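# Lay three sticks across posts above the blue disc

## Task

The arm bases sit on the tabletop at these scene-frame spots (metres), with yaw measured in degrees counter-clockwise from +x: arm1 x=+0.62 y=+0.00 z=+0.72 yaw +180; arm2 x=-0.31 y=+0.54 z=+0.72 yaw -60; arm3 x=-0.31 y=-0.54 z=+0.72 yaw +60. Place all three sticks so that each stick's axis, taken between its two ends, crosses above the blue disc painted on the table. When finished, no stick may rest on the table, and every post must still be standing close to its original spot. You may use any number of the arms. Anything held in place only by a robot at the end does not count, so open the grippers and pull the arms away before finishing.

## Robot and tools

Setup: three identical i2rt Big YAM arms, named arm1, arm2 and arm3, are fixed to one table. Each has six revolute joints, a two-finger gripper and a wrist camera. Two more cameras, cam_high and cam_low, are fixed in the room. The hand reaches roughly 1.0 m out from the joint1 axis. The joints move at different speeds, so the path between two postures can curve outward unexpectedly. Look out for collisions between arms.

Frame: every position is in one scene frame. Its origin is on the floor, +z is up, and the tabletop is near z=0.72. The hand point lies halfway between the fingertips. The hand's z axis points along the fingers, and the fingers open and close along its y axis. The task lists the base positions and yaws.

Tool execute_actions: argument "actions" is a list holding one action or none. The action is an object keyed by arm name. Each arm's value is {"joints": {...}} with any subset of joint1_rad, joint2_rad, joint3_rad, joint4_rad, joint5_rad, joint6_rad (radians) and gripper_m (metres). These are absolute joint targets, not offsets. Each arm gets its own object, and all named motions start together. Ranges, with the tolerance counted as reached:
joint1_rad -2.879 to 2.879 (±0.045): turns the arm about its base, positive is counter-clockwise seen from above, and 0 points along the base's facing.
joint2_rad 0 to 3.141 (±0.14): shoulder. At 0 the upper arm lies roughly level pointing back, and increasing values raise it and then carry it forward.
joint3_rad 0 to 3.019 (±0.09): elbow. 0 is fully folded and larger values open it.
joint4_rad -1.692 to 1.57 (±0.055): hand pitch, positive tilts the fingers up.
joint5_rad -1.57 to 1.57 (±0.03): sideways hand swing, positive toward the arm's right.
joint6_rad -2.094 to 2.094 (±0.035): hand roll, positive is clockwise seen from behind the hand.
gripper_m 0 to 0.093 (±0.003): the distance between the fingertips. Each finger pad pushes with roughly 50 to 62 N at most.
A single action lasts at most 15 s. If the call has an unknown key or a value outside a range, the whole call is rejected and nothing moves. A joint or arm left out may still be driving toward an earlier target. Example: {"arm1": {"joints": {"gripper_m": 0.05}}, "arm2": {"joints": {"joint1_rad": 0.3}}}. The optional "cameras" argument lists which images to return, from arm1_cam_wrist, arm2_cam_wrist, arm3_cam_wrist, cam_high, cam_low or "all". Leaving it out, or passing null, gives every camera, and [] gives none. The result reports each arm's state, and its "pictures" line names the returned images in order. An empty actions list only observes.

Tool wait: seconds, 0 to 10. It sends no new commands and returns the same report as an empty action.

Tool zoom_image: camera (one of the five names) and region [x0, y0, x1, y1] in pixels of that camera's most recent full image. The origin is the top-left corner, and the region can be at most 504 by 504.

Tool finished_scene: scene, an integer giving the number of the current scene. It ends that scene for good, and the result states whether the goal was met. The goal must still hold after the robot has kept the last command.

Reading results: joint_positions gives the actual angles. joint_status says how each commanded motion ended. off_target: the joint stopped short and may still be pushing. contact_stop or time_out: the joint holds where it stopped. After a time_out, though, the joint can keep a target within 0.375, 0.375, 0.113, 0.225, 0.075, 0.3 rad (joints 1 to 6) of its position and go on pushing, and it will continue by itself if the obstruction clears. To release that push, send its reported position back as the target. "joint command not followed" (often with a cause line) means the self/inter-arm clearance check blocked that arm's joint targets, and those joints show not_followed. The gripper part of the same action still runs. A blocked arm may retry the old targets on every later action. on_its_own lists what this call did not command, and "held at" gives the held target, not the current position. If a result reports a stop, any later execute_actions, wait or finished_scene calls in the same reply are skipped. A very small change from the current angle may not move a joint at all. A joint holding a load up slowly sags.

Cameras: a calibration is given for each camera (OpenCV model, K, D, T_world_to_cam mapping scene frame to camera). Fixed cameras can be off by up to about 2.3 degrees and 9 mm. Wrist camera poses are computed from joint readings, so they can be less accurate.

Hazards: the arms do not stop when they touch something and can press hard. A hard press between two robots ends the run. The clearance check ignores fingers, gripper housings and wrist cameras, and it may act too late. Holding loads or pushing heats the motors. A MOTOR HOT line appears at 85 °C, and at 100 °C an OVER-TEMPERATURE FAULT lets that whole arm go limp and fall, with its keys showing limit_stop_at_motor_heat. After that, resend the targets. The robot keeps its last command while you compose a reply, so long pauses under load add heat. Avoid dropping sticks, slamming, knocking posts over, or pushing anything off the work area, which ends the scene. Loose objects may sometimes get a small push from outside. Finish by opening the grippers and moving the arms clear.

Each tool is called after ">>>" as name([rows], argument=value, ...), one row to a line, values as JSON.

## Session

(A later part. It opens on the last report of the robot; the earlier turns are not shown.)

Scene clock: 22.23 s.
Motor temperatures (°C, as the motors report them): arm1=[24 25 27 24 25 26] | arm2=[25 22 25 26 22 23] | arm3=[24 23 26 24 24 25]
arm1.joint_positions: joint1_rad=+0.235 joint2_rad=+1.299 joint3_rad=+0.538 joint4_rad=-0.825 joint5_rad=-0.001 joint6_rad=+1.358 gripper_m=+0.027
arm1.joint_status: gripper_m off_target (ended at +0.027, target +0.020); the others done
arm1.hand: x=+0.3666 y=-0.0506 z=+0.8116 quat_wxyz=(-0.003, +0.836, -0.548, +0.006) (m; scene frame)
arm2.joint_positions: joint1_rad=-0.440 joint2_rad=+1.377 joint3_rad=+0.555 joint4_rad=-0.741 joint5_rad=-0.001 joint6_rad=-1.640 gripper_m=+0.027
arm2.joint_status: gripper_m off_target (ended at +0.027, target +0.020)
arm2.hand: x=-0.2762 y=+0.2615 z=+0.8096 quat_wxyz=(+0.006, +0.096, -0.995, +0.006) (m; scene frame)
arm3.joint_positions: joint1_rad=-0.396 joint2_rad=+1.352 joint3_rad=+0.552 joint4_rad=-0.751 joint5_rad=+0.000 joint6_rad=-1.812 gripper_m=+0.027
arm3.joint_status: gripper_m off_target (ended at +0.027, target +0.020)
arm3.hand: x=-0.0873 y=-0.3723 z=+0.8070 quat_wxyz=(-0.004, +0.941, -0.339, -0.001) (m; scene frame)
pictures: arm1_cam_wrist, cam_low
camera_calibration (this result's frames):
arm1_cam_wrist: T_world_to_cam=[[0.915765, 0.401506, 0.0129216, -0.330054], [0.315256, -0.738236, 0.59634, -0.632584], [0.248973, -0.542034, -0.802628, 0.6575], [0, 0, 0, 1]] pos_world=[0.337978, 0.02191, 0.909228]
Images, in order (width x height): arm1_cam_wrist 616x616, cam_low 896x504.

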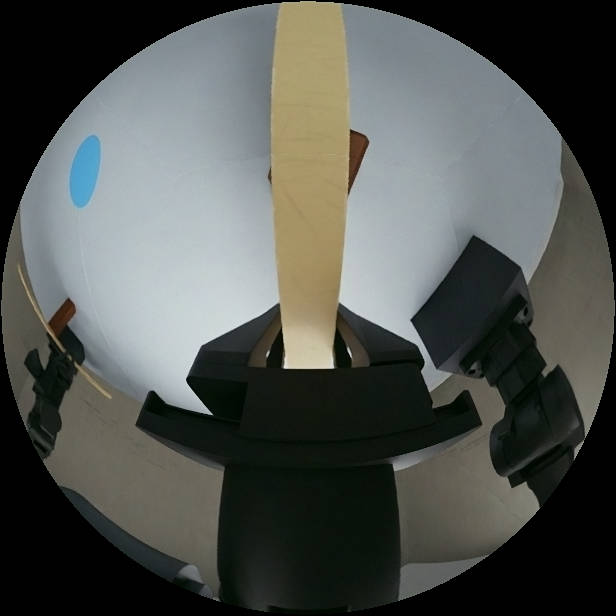

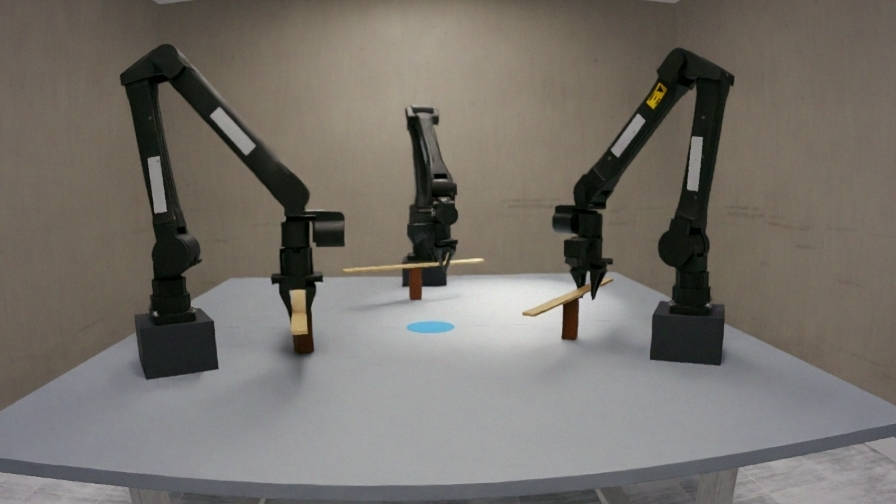

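>>> execute_actions([
  {"arm1":{"joints":{"joint2_rad":1.157,"joint3_rad":0.63,"joint4_rad":-1.044}},"arm2":{"joints":{"joint2_rad":1.141,"joint3_rad":0.732,"joint4_rad":-1.162}},"arm3":{"joints":{"joint2_rad":1.217,"joint3_rad":0.662,"joint4_rad":-1.016}}},
], cameras=["cam_low"])

>>> execute_actions([
  {"arm1":{"joints":{"joint1_rad":-0.192,"joint6_rad":-0.068}},"arm2":{"joints":{"joint1_rad":-0.273,"joint6_rad":-0.083}},"arm3":{"joints":{"joint1_rad":-0.224,"joint6_rad":-0.083}}},
])

Scene clock: 26.80 s.
Motor temperatures (°C, as the motors report them): arm1=[24 25 27 24 25 26] | arm2=[25 22 25 26 22 23] | arm3=[24 23 26 24 24 25]
arm1.joint_positions: joint1_rad=+0.235 joint2_rad=+1.149 joint3_rad=+0.595 joint4_rad=-1.036 joint5_rad=-0.001 joint6_rad=+1.358 gripper_m=+0.027
arm1.joint_status: all done
arm1.hand: x=+0.3764 y=-0.0485 z=+0.8642 quat_wxyz=(-0.004, +0.836, -0.548, +0.008) (m; scene frame)
arm2.joint_positions: joint1_rad=-0.440 joint2_rad=+1.130 joint3_rad=+0.717 joint4_rad=-1.154 joint5_rad=-0.001 joint6_rad=-1.640 gripper_m=+0.027
arm2.joint_status: all done
arm2.hand: x=-0.2753 y=+0.2671 z=+0.9230 quat_wxyz=(+0.006, +0.096, -0.995, +0.003) (m; scene frame)
arm3.joint_positions: joint1_rad=-0.396 joint2_rad=+1.212 joint3_rad=+0.632 joint4_rad=-1.001 joint5_rad=+0.000 joint6_rad=-1.812 gripper_m=+0.027
arm3.joint_status: all done
arm3.hand: x=-0.0926 y=-0.3767 z=+0.8656 quat_wxyz=(+0.009, +0.941, -0.339, -0.010) (m; scene frame)
pictures: cam_low
Images, in order (width x height): cam_low 896x504.

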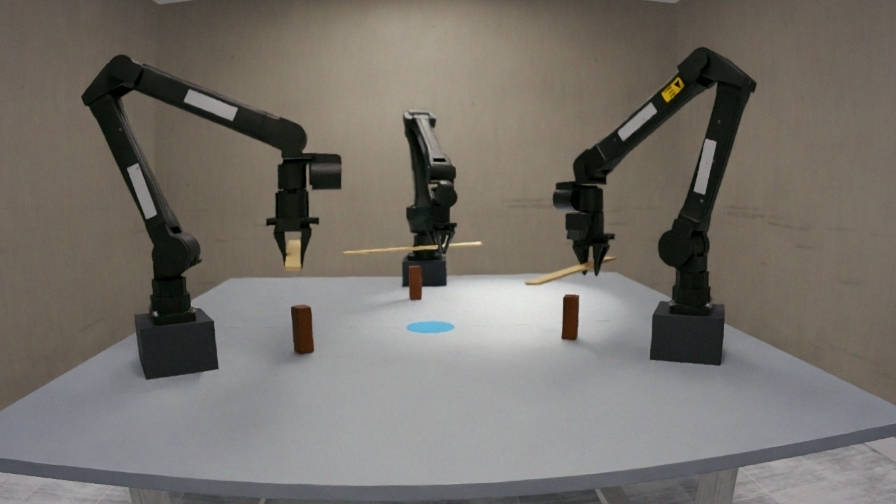

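Scene clock: 29.03 s.
Motor temperatures (°C, as the motors report them): arm1=[24 25 28 24 25 26] | arm2=[25 22 25 26 22 23] | arm3=[24 23 27 24 24 25]
arm1.joint_positions: joint1_rad=-0.188 joint2_rad=+1.149 joint3_rad=+0.595 joint4_rad=-1.037 joint5_rad=-0.001 joint6_rad=-0.054 gripper_m=+0.027
arm1.joint_status: all done
arm1.hand: x=+0.3781 y=+0.0560 z=+0.8638 quat_wxyz=(+0.004, +0.996, -0.086, +0.009) (m; scene frame)
arm2.joint_positions: joint1_rad=-0.271 joint2_rad=+1.130 joint3_rad=+0.717 joint4_rad=-1.155 joint5_rad=+0.000 joint6_rad=-0.096 gripper_m=+0.027
arm2.joint_status: all done
arm2.hand: x=-0.2307 y=+0.2766 z=+0.9223 quat_wxyz=(+0.003, -0.558, -0.830, +0.007) (m; scene frame)
arm3.joint_positions: joint1_rad=-0.223 joint2_rad=+1.212 joint3_rad=+0.632 joint4_rad=-1.001 joint5_rad=+0.000 joint6_rad=-0.093 gripper_m=+0.027
arm3.joint_status: all done
arm3.hand: x=-0.1235 y=-0.3417 z=+0.8660 quat_wxyz=(+0.013, +0.437, -0.899, +0.000) (m; scene frame)
pictures: arm1_cam_wrist, arm2_cam_wrist, arm3_cam_wrist, cam_high, cam_low
camera_calibration (this result's frames):
arm1_cam_wrist: T_world_to_cam=[[0.168452, 0.985698, -0.00486493, -0.118819], [0.784859, -0.131141, 0.605639, -0.808172], [0.596339, -0.10584, -0.795725, 0.592592], [0, 0, 0, 1]] pos_world=[0.30093, 0.0738554, 0.960423]
arm2_cam_wrist: T_world_to_cam=[[-0.929119, -0.369413, 0.0164769, -0.127241], [-0.292887, 0.762385, 0.57705, -0.805841], [-0.225732, 0.531322, -0.816543, 0.679999], [0, 0, 0, 1]] pos_world=[-0.200745, 0.206058, 1.02236]
arm3_cam_wrist: T_world_to_cam=[[0.791266, -0.611439, -0.00635167, -0.109129], [-0.483569, -0.632079, 0.605505, -0.79564], [-0.374244, -0.476044, -0.795816, 0.604652], [0, 0, 0, 1]] pos_world=[-0.0721087, -0.281792, 0.962263]
Images, in order (width x height): arm1_cam_wrist 616x616, arm2_cam_wrist 616x616, arm3_cam_wrist 616x616, cam_high 896x504, cam_low 896x504.

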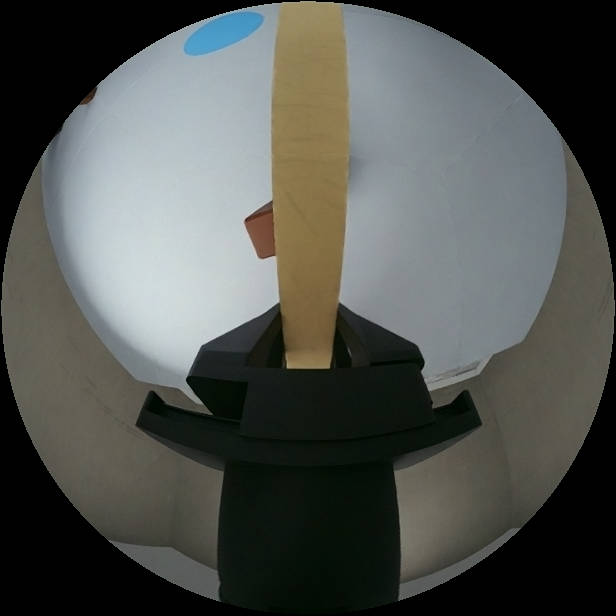

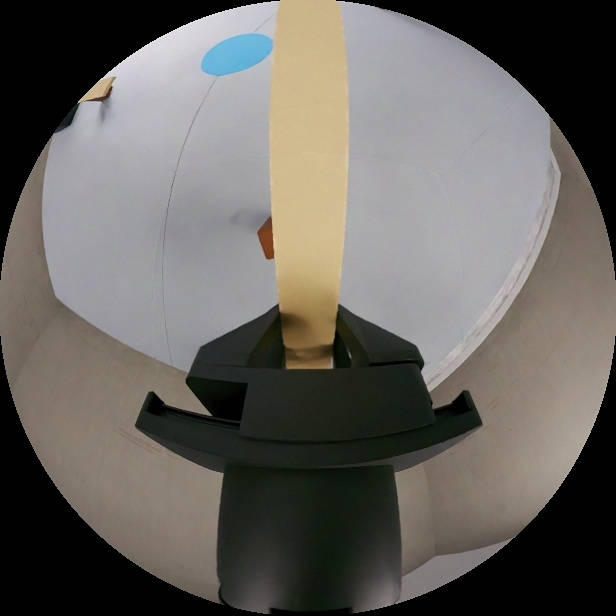

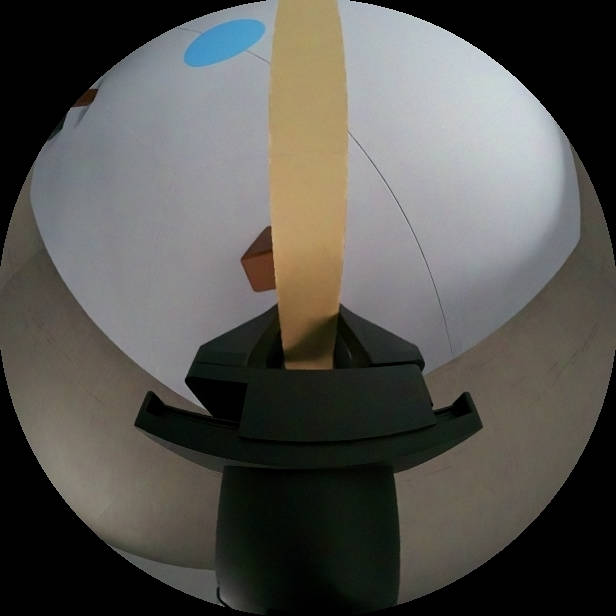

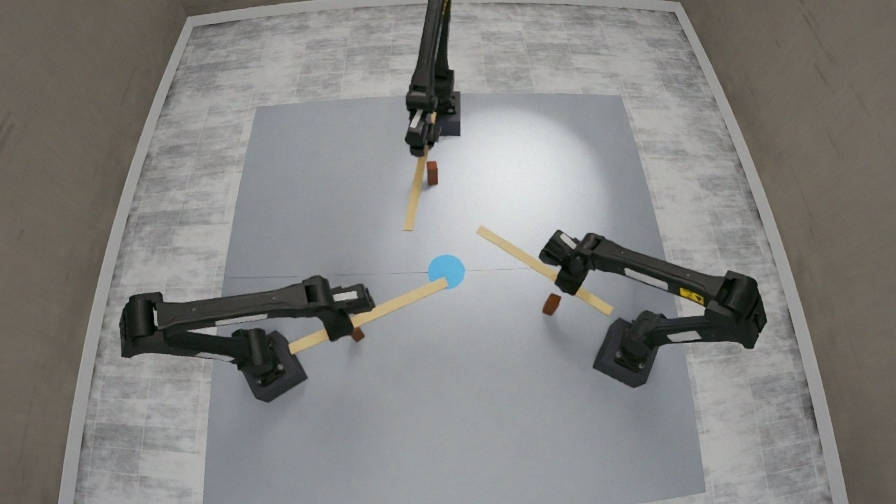

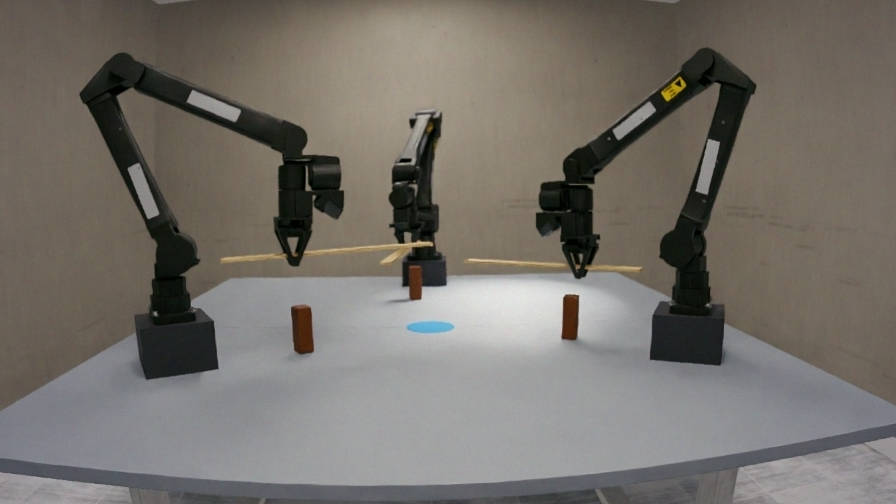

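>>> execute_actions([
  {"arm1":{"joints":{"joint2_rad":1.455,"joint3_rad":0.856,"joint4_rad":-0.73}},"arm2":{"joints":{"joint2_rad":1.49,"joint3_rad":0.84,"joint4_rad":-0.69}},"arm3":{"joints":{"joint2_rad":1.472,"joint3_rad":0.848,"joint4_rad":-0.70}}},
], cameras=["cam_high","cam_low"])

Scene clock: 30.77 s.
Motor temperatures (°C, as the motors report them): arm1=[24 25 28 24 25 26] | arm2=[25 22 26 26 22 23] | arm3=[24 23 27 24 24 25]
arm1.joint_positions: joint1_rad=-0.188 joint2_rad=+1.456 joint3_rad=+0.827 joint4_rad=-0.742 joint5_rad=-0.001 joint6_rad=-0.054 gripper_m=+0.027
arm1.joint_status: all done
arm1.hand: x=+0.2267 y=+0.0906 z=+0.8560 quat_wxyz=(-0.011, +0.991, -0.085, -0.100) (m; scene frame)
arm2.joint_positions: joint1_rad=-0.271 joint2_rad=+1.499 joint3_rad=+0.813 joint4_rad=-0.702 joint5_rad=+0.000 joint6_rad=-0.095 gripper_m=+0.027
arm2.joint_status: all done
arm2.hand: x=-0.1942 y=+0.1515 z=+0.8487 quat_wxyz=(-0.066, -0.555, -0.827, +0.063) (m; scene frame)
arm3.joint_positions: joint1_rad=-0.223 joint2_rad=+1.473 joint3_rad=+0.817 joint4_rad=-0.721 joint5_rad=+0.000 joint6_rad=-0.092 gripper_m=+0.027
arm3.joint_status: all done
arm3.hand: x=-0.0319 y=-0.2451 z=+0.8502 quat_wxyz=(-0.083, +0.434, -0.896, -0.036) (m; scene frame)
pictures: cam_high, cam_low
Images, in order (width x height): cam_high 896x504, cam_low 896x504.

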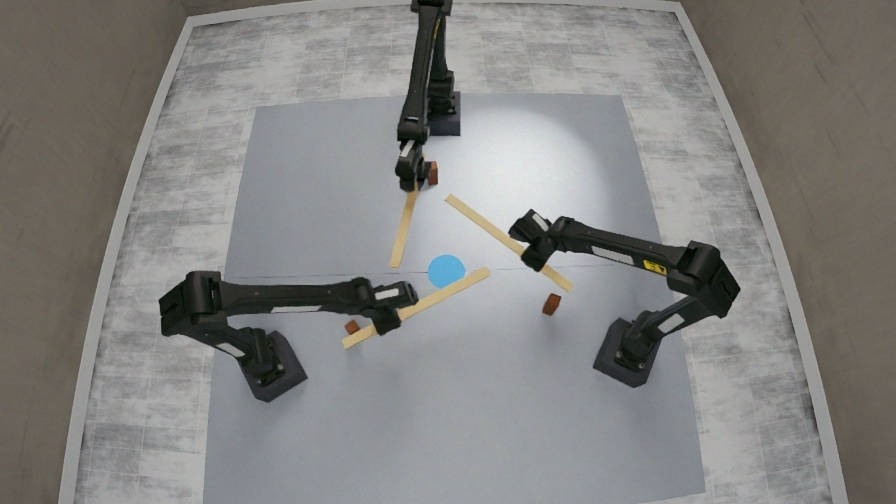

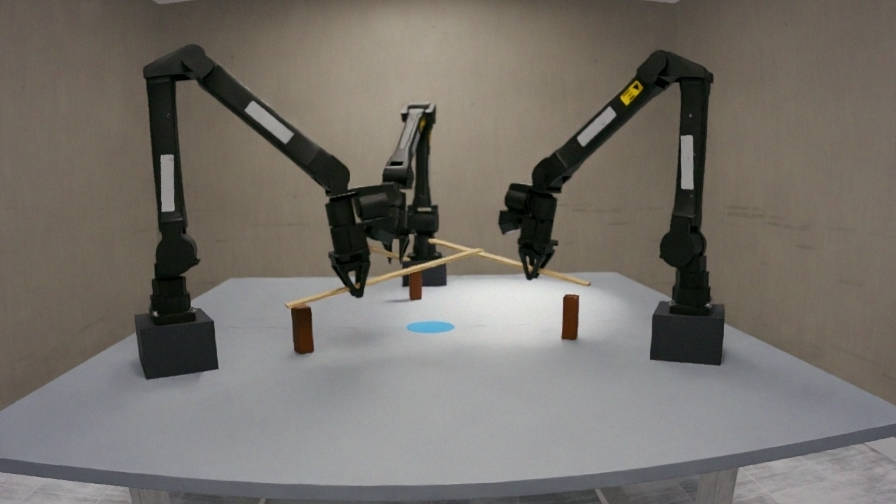

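>>> execute_actions([
  {"arm1":{"joints":{"joint1_rad":-0.038}},"arm2":{"joints":{"joint1_rad":-0.12}},"arm3":{"joints":{"joint1_rad":-0.072}}},
])

Scene clock: 32.30 s.
Motor temperatures (°C, as the motors report them): arm1=[24 25 28 24 25 26] | arm2=[25 22 26 26 22 23] | arm3=[24 23 27 24 24 25]
arm1.joint_positions: joint1_rad=-0.030 joint2_rad=+1.456 joint3_rad=+0.827 joint4_rad=-0.742 joint5_rad=+0.000 joint6_rad=-0.056 gripper_m=+0.027
arm1.joint_status: all done
arm1.hand: x=+0.2173 y=+0.0277 z=+0.8563 quat_wxyz=(-0.004, +0.995, -0.006, -0.101) (m; scene frame)
arm2.joint_positions: joint1_rad=-0.111 joint2_rad=+1.499 joint3_rad=+0.813 joint4_rad=-0.702 joint5_rad=+0.000 joint6_rad=-0.093 gripper_m=+0.027
arm2.joint_status: all done
arm2.hand: x=-0.1341 y=+0.1746 z=+0.8478 quat_wxyz=(-0.070, -0.488, -0.868, +0.057) (m; scene frame)
arm3.joint_positions: joint1_rad=-0.063 joint2_rad=+1.473 joint3_rad=+0.817 joint4_rad=-0.719 joint5_rad=+0.000 joint6_rad=-0.090 gripper_m=+0.027
arm3.joint_status: all done
arm3.hand: x=-0.0815 y=-0.2043 z=+0.8510 quat_wxyz=(-0.081, +0.503, -0.859, -0.044) (m; scene frame)
pictures: arm1_cam_wrist, arm2_cam_wrist, arm3_cam_wrist, cam_high, cam_low
camera_calibration (this result's frames):
arm1_cam_wrist: T_world_to_cam=[[0.0105688, 0.999901, 0.0093025, -0.0421138], [0.909093, -0.0134827, 0.416375, -0.549393], [0.41646, 0.00405624, -0.909145, 0.812642], [0, 0, 0, 1]] pos_world=[0.161462, 0.0314061, 0.967955]
arm2_cam_wrist: T_world_to_cam=[[-0.859993, -0.509355, 0.0311306, -0.0526214], [-0.450043, 0.785782, 0.424273, -0.552439], [-0.240567, 0.350862, -0.904999, 0.799619], [0, 0, 0, 1]] pos_world=[-0.101513, 0.126738, 0.959678]
arm3_cam_wrist: T_world_to_cam=[[0.875531, -0.483015, 0.0119156, -0.0408857], [-0.440909, -0.788638, 0.428543, -0.557336], [-0.197596, -0.380457, -0.903443, 0.799349], [0, 0, 0, 1]] pos_world=[-0.0519904, -0.155167, 0.961496]
Images, in order (width x height): arm1_cam_wrist 616x616, arm2_cam_wrist 616x616, arm3_cam_wrist 616x616, cam_high 896x504, cam_low 896x504.

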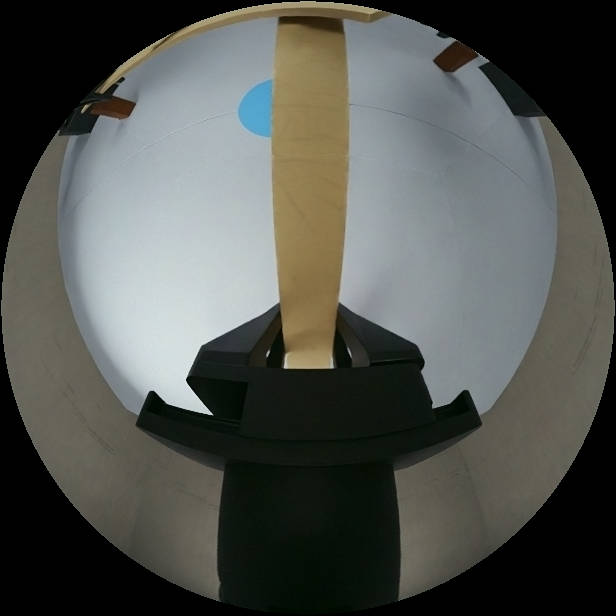

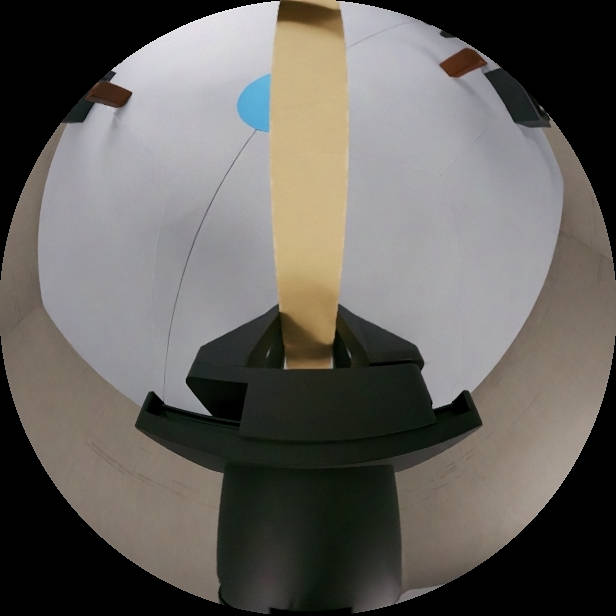

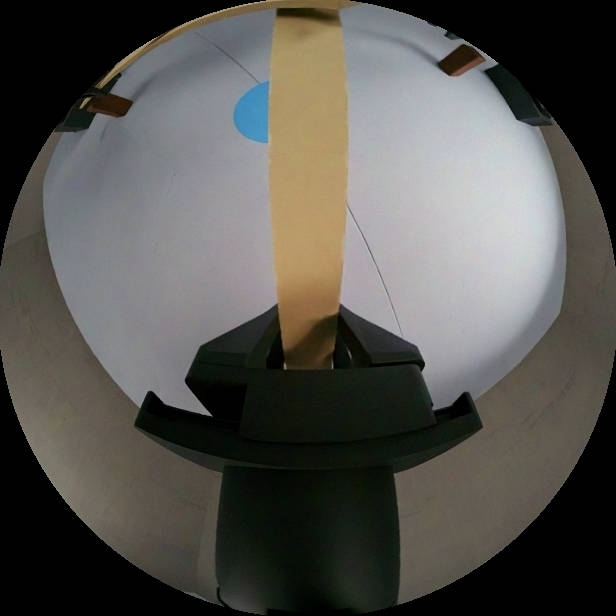

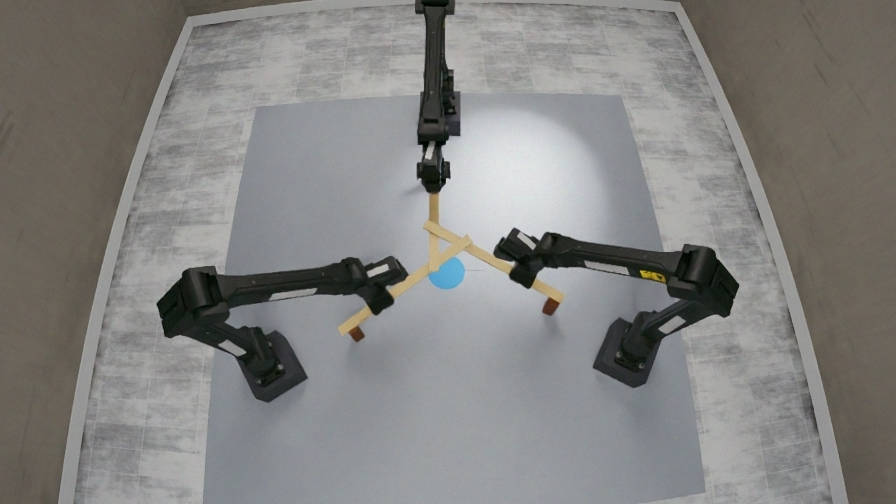

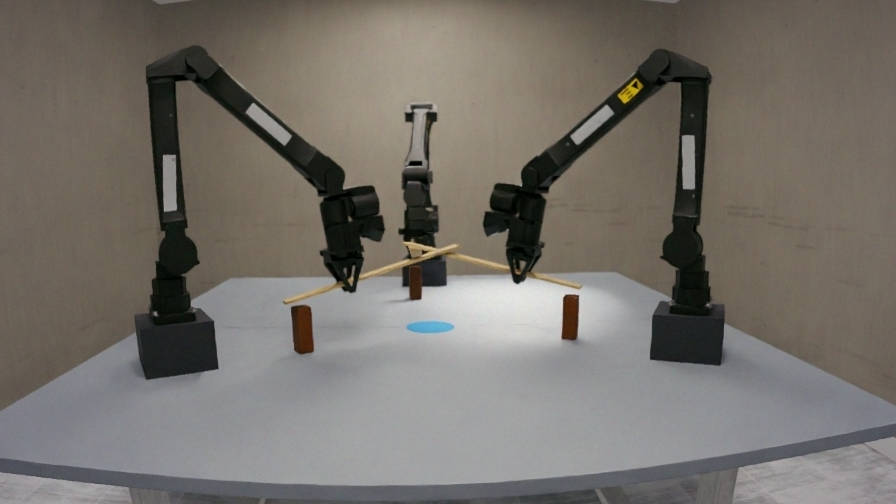

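>>> zoom_image(camera="cam_high", region=[330, 190, 580, 350])

>>> zoom_image(camera="cam_low", region=[270, 220, 600, 360])

Region (330, 190, 580, 350) of cam_high's 896x504 image, scaled by 2.016, with more detail than that image has; it fills the top 323 rows of this view, and the rest is white.

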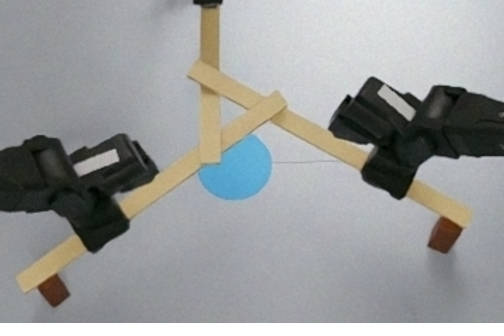

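Region (270, 220, 600, 360) of cam_low's 896x504 image, scaled by 1.527, with more detail than that image has; it fills the top 214 rows of this view, and the rest is white.

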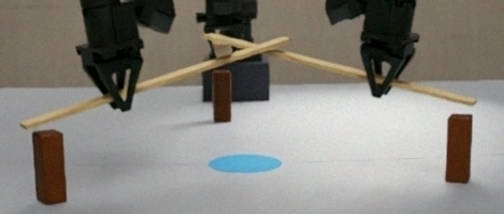

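>>> execute_actions([
  {"arm1":{"joints":{"joint1_rad":-0.046,"joint2_rad":1.562,"joint3_rad":0.925,"joint4_rad":-0.794}},"arm2":{"joints":{"joint1_rad":-0.125,"joint2_rad":1.60,"joint3_rad":0.934,"joint4_rad":-0.762}},"arm3":{"joints":{"joint1_rad":-0.077,"joint2_rad":1.566,"joint3_rad":0.904,"joint4_rad":-0.758}}},
], cameras=["cam_high","cam_low"])

>>> zoom_image(camera="cam_high", region=[330, 190, 580, 350])

>>> zoom_image(camera="cam_low", region=[270, 240, 450, 330])

>>> zoom_image(camera="cam_low", region=[400, 240, 600, 330])

Scene clock: 35.47 s.
Motor temperatures (°C, as the motors report them): arm1=[24 25 28 24 25 26] | arm2=[25 22 26 26 22 23] | arm3=[24 23 27 24 24 25]
arm1.joint_positions: joint1_rad=-0.038 joint2_rad=+1.561 joint3_rad=+0.883 joint4_rad=-0.787 joint5_rad=+0.000 joint6_rad=-0.056 gripper_m=+0.027
arm1.joint_status: all done
arm1.hand: x=+0.2118 y=+0.0314 z=+0.8333 quat_wxyz=(-0.001, +0.998, -0.010, -0.054) (m; scene frame)
arm2.joint_positions: joint1_rad=-0.117 joint2_rad=+1.605 joint3_rad=+0.897 joint4_rad=-0.758 joint5_rad=+0.000 joint6_rad=-0.092 gripper_m=+0.027
arm2.joint_status: all done
arm2.hand: x=-0.1295 y=+0.1592 z=+0.8324 quat_wxyz=(-0.038, -0.492, -0.869, +0.035) (m; scene frame)
arm3.joint_positions: joint1_rad=-0.068 joint2_rad=+1.565 joint3_rad=+0.863 joint4_rad=-0.745 joint5_rad=+0.000 joint6_rad=-0.089 gripper_m=+0.027
arm3.joint_status: all done
arm3.hand: x=-0.0767 y=-0.2003 z=+0.8298 quat_wxyz=(-0.048, +0.502, -0.863, -0.029) (m; scene frame)
pictures: cam_high, cam_low
Images, in order (width x height): cam_high 896x504, cam_low 896x504.

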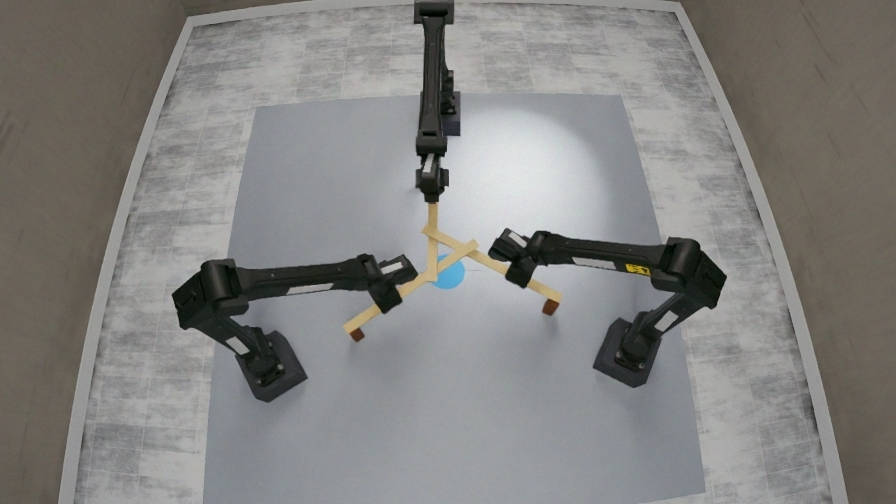

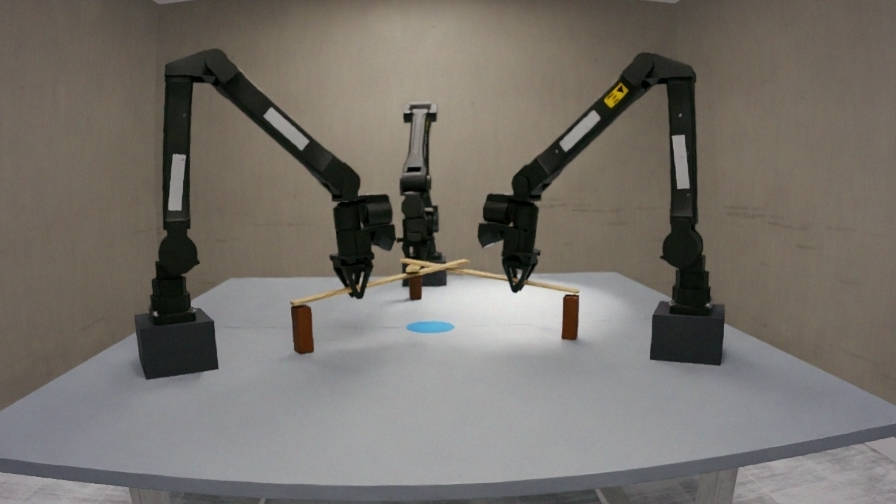

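Region (330, 190, 580, 350) of cam_high's 896x504 image, scaled by 2.016, with more detail than that image has; it fills the top 323 rows of this view, and the rest is white.

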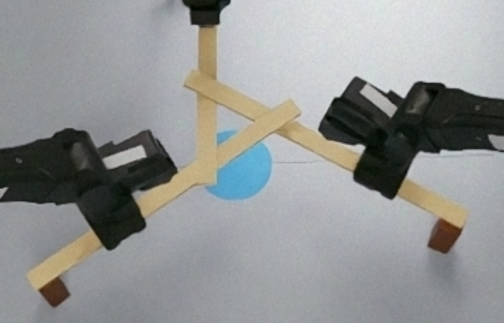

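Region (270, 240, 450, 330) of cam_low's 896x504 image, scaled by 2.800, with more detail than that image has.

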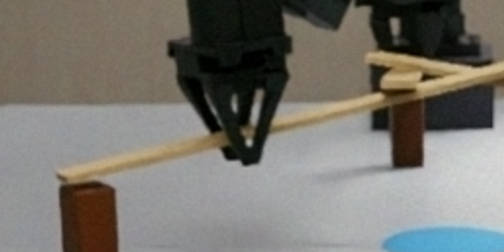

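Region (400, 240, 600, 330) of cam_low's 896x504 image, scaled by 2.520, with more detail than that image has; it fills the top 227 rows of this view, and the rest is white.

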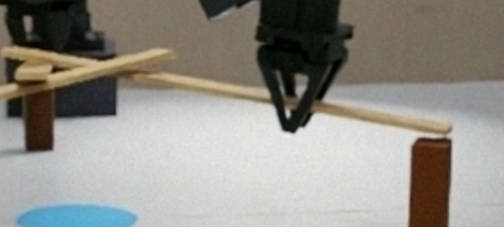

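>>> execute_actions([
  {"arm1":{"joints":{"joint2_rad":1.585,"joint4_rad":-0.765}},"arm2":{"joints":{"joint2_rad":1.63,"joint4_rad":-0.735}},"arm3":{"joints":{"joint2_rad":1.588,"joint4_rad":-0.72}}},
], cameras=["cam_low"])

>>> zoom_image(camera="cam_low", region=[270, 240, 600, 330])

Scene clock: 36.47 s.
Motor temperatures (°C, as the motors report them): arm1=[24 25 28 24 25 26] | arm2=[25 22 26 26 22 23] | arm3=[24 23 27 24 24 25]
arm1.joint_positions: joint1_rad=-0.038 joint2_rad=+1.575 joint3_rad=+0.883 joint4_rad=-0.776 joint5_rad=+0.000 joint6_rad=-0.056 gripper_m=+0.027
arm1.joint_status: all done
arm1.hand: x=+0.2106 y=+0.0315 z=+0.8281 quat_wxyz=(-0.001, +0.999, -0.010, -0.053) (m; scene frame)
arm2.joint_positions: joint1_rad=-0.117 joint2_rad=+1.619 joint3_rad=+0.897 joint4_rad=-0.748 joint5_rad=+0.000 joint6_rad=-0.092 gripper_m=+0.027
arm2.joint_status: all done
arm2.hand: x=-0.1292 y=+0.1585 z=+0.8272 quat_wxyz=(-0.037, -0.492, -0.869, +0.034) (m; scene frame)
arm3.joint_positions: joint1_rad=-0.068 joint2_rad=+1.579 joint3_rad=+0.863 joint4_rad=-0.738 joint5_rad=+0.000 joint6_rad=-0.089 gripper_m=+0.027
arm3.joint_status: all done
arm3.hand: x=-0.0767 y=-0.2002 z=+0.8245 quat_wxyz=(-0.045, +0.503, -0.863, -0.027) (m; scene frame)
pictures: cam_low
Images, in order (width x height): cam_low 896x504.

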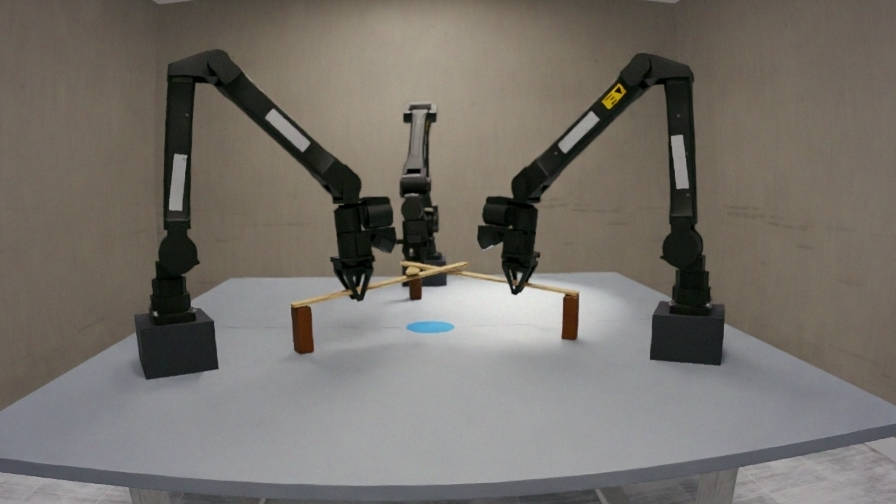

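Region (270, 240, 600, 330) of cam_low's 896x504 image, scaled by 1.527, with more detail than that image has; it fills the top 137 rows of this view, and the rest is white.

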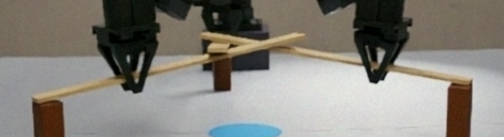

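Release.

>>> execute_actions([
  {"arm1":{"joints":{"gripper_m":0.065}},"arm2":{"joints":{"gripper_m":0.065}},"arm3":{"joints":{"gripper_m":0.065}}},
], cameras=["cam_high","cam_low"])

Scene clock: 37.20 s.
Motor temperatures (°C, as the motors report them): arm1=[24 25 28 24 25 26] | arm2=[25 22 26 26 22 23] | arm3=[24 23 27 24 24 25]
arm1.joint_positions: joint1_rad=-0.038 joint2_rad=+1.575 joint3_rad=+0.883 joint4_rad=-0.775 joint5_rad=+0.000 joint6_rad=-0.056 gripper_m=+0.065
arm1.joint_status: all done
arm1.hand: x=+0.2105 y=+0.0315 z=+0.8281 quat_wxyz=(-0.001, +0.999, -0.010, -0.053) (m; scene frame)
arm2.joint_positions: joint1_rad=-0.117 joint2_rad=+1.619 joint3_rad=+0.897 joint4_rad=-0.746 joint5_rad=+0.000 joint6_rad=-0.092 gripper_m=+0.065
arm2.joint_status: all done
arm2.hand: x=-0.1290 y=+0.1580 z=+0.8272 quat_wxyz=(-0.038, -0.492, -0.869, +0.035) (m; scene frame)
arm3.joint_positions: joint1_rad=-0.068 joint2_rad=+1.579 joint3_rad=+0.863 joint4_rad=-0.738 joint5_rad=+0.000 joint6_rad=-0.089 gripper_m=+0.065
arm3.joint_status: all done
arm3.hand: x=-0.0767 y=-0.2002 z=+0.8245 quat_wxyz=(-0.045, +0.503, -0.863, -0.027) (m; scene frame)
pictures: cam_high, cam_low
Images, in order (width x height): cam_high 896x504, cam_low 896x504.

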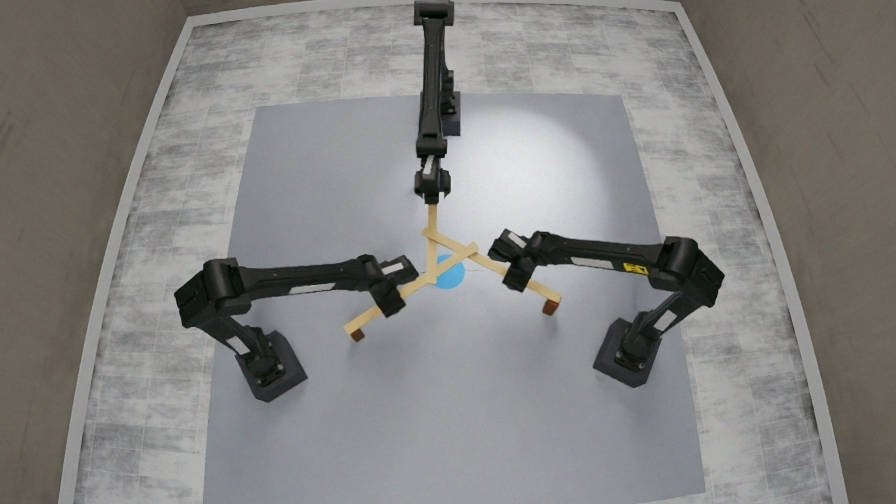

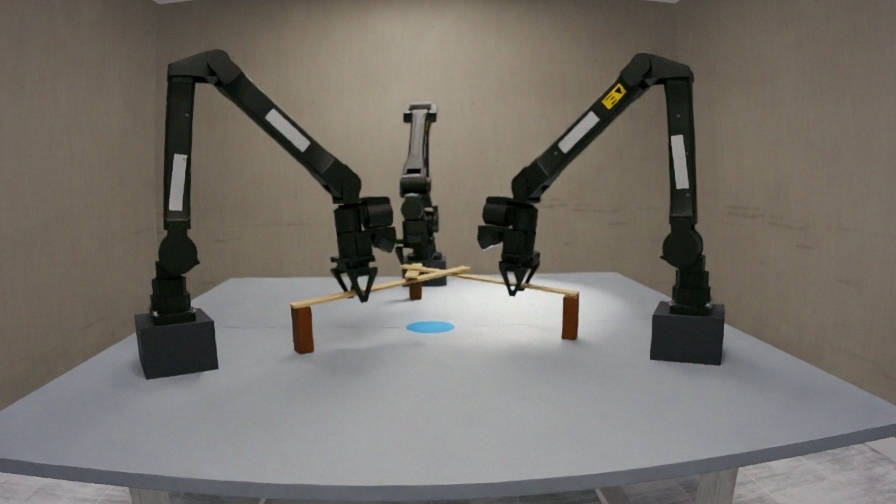

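Holding. Retract by j2 only (lifts hands up in-plane).

>>> execute_actions([
  {"arm1":{"joints":{"joint2_rad":0.9}},"arm2":{"joints":{"joint2_rad":0.9}},"arm3":{"joints":{"joint2_rad":0.9}}},
], cameras=["cam_high","cam_low","arm1_cam_wrist"])

Scene clock: 38.73 s.
Motor temperatures (°C, as the motors report them): arm1=[24 25 29 24 25 26] | arm2=[25 22 26 26 22 23] | arm3=[24 23 27 24 24 25]
arm1.joint_positions: joint1_rad=-0.038 joint2_rad=+0.890 joint3_rad=+0.885 joint4_rad=-0.773 joint5_rad=+0.000 joint6_rad=-0.056 gripper_m=+0.065
arm1.joint_status: all done
arm1.hand: x=+0.2285 y=+0.0312 z=+1.1002 quat_wxyz=(-0.023, +0.922, -0.010, -0.386) (m; scene frame)
arm2.joint_positions: joint1_rad=-0.117 joint2_rad=+0.889 joint3_rad=+0.903 joint4_rad=-0.744 joint5_rad=+0.000 joint6_rad=-0.092 gripper_m=+0.065
arm2.joint_status: all done
arm2.hand: x=-0.1330 y=+0.1762 z=+1.1277 quat_wxyz=(-0.331, -0.448, -0.796, +0.238) (m; scene frame)
arm3.joint_positions: joint1_rad=-0.068 joint2_rad=+0.894 joint3_rad=+0.863 joint4_rad=-0.737 joint5_rad=+0.000 joint6_rad=-0.089 gripper_m=+0.065
arm3.joint_status: all done
arm3.hand: x=-0.0799 y=-0.2100 z=+1.0965 quat_wxyz=(-0.346, +0.463, -0.798, -0.168) (m; scene frame)
pictures: arm1_cam_wrist, cam_high, cam_low
camera_calibration (this result's frames):
arm1_cam_wrist: T_world_to_cam=[[0.0359947, 0.998608, 0.0385585, -0.0860064], [0.986428, -0.0293176, -0.161557, -0.0423622], [-0.160202, 0.0438503, -0.98611, 1.24496], [0, 0, 0, 1]] pos_world=[0.244328, 0.0300527, 1.22414]
Images, in order (width x height): arm1_cam_wrist 616x616, cam_high 896x504, cam_low 896x504.

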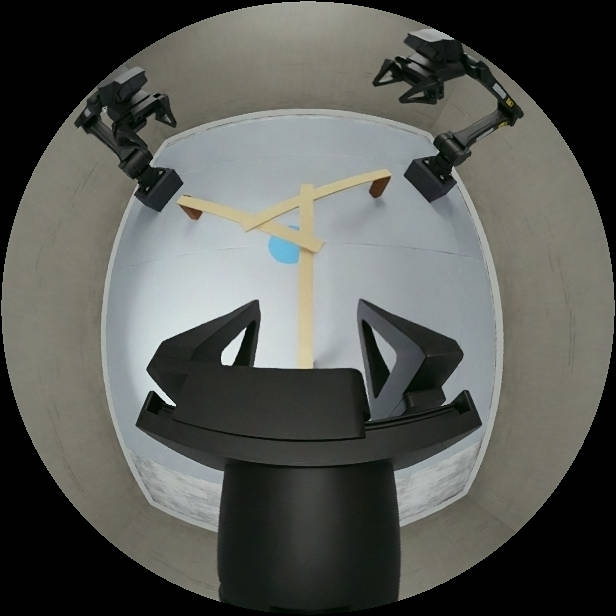

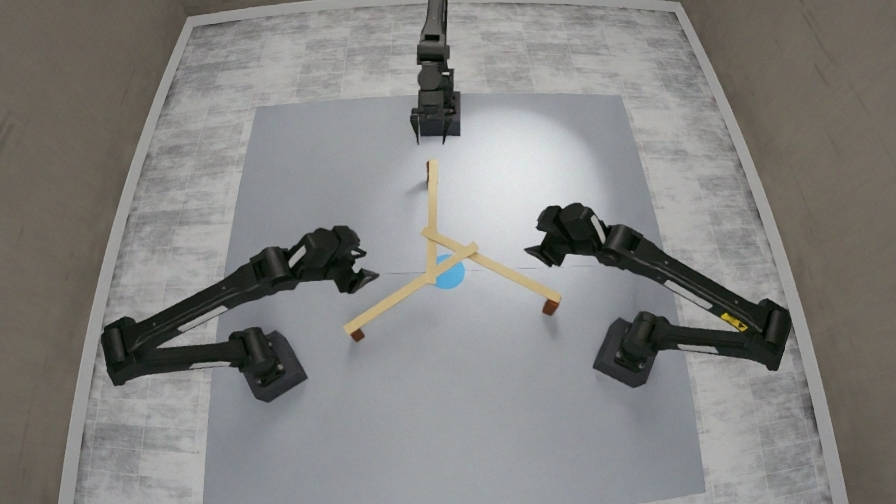

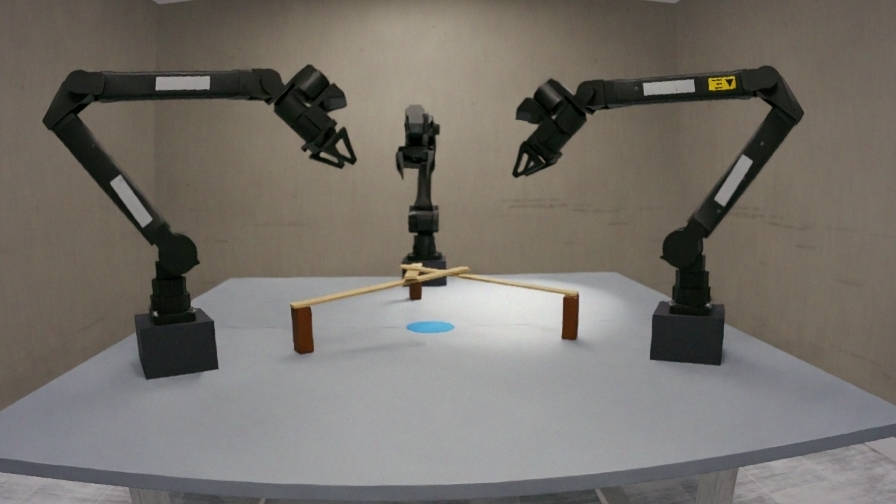

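>>> zoom_image(camera="cam_high", region=[390, 140, 510, 300])

Region (390, 140, 510, 300) of cam_high's 896x504 image, scaled by 3.150, with more detail than that image has; it fills the left 378 columns of this view, and the rest is white.

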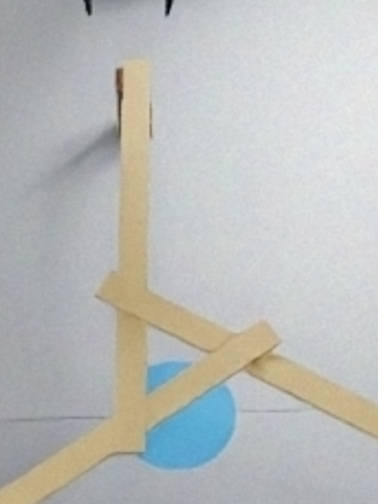

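>>> finished_scene(scene=1)

The scene is finished: the task was done.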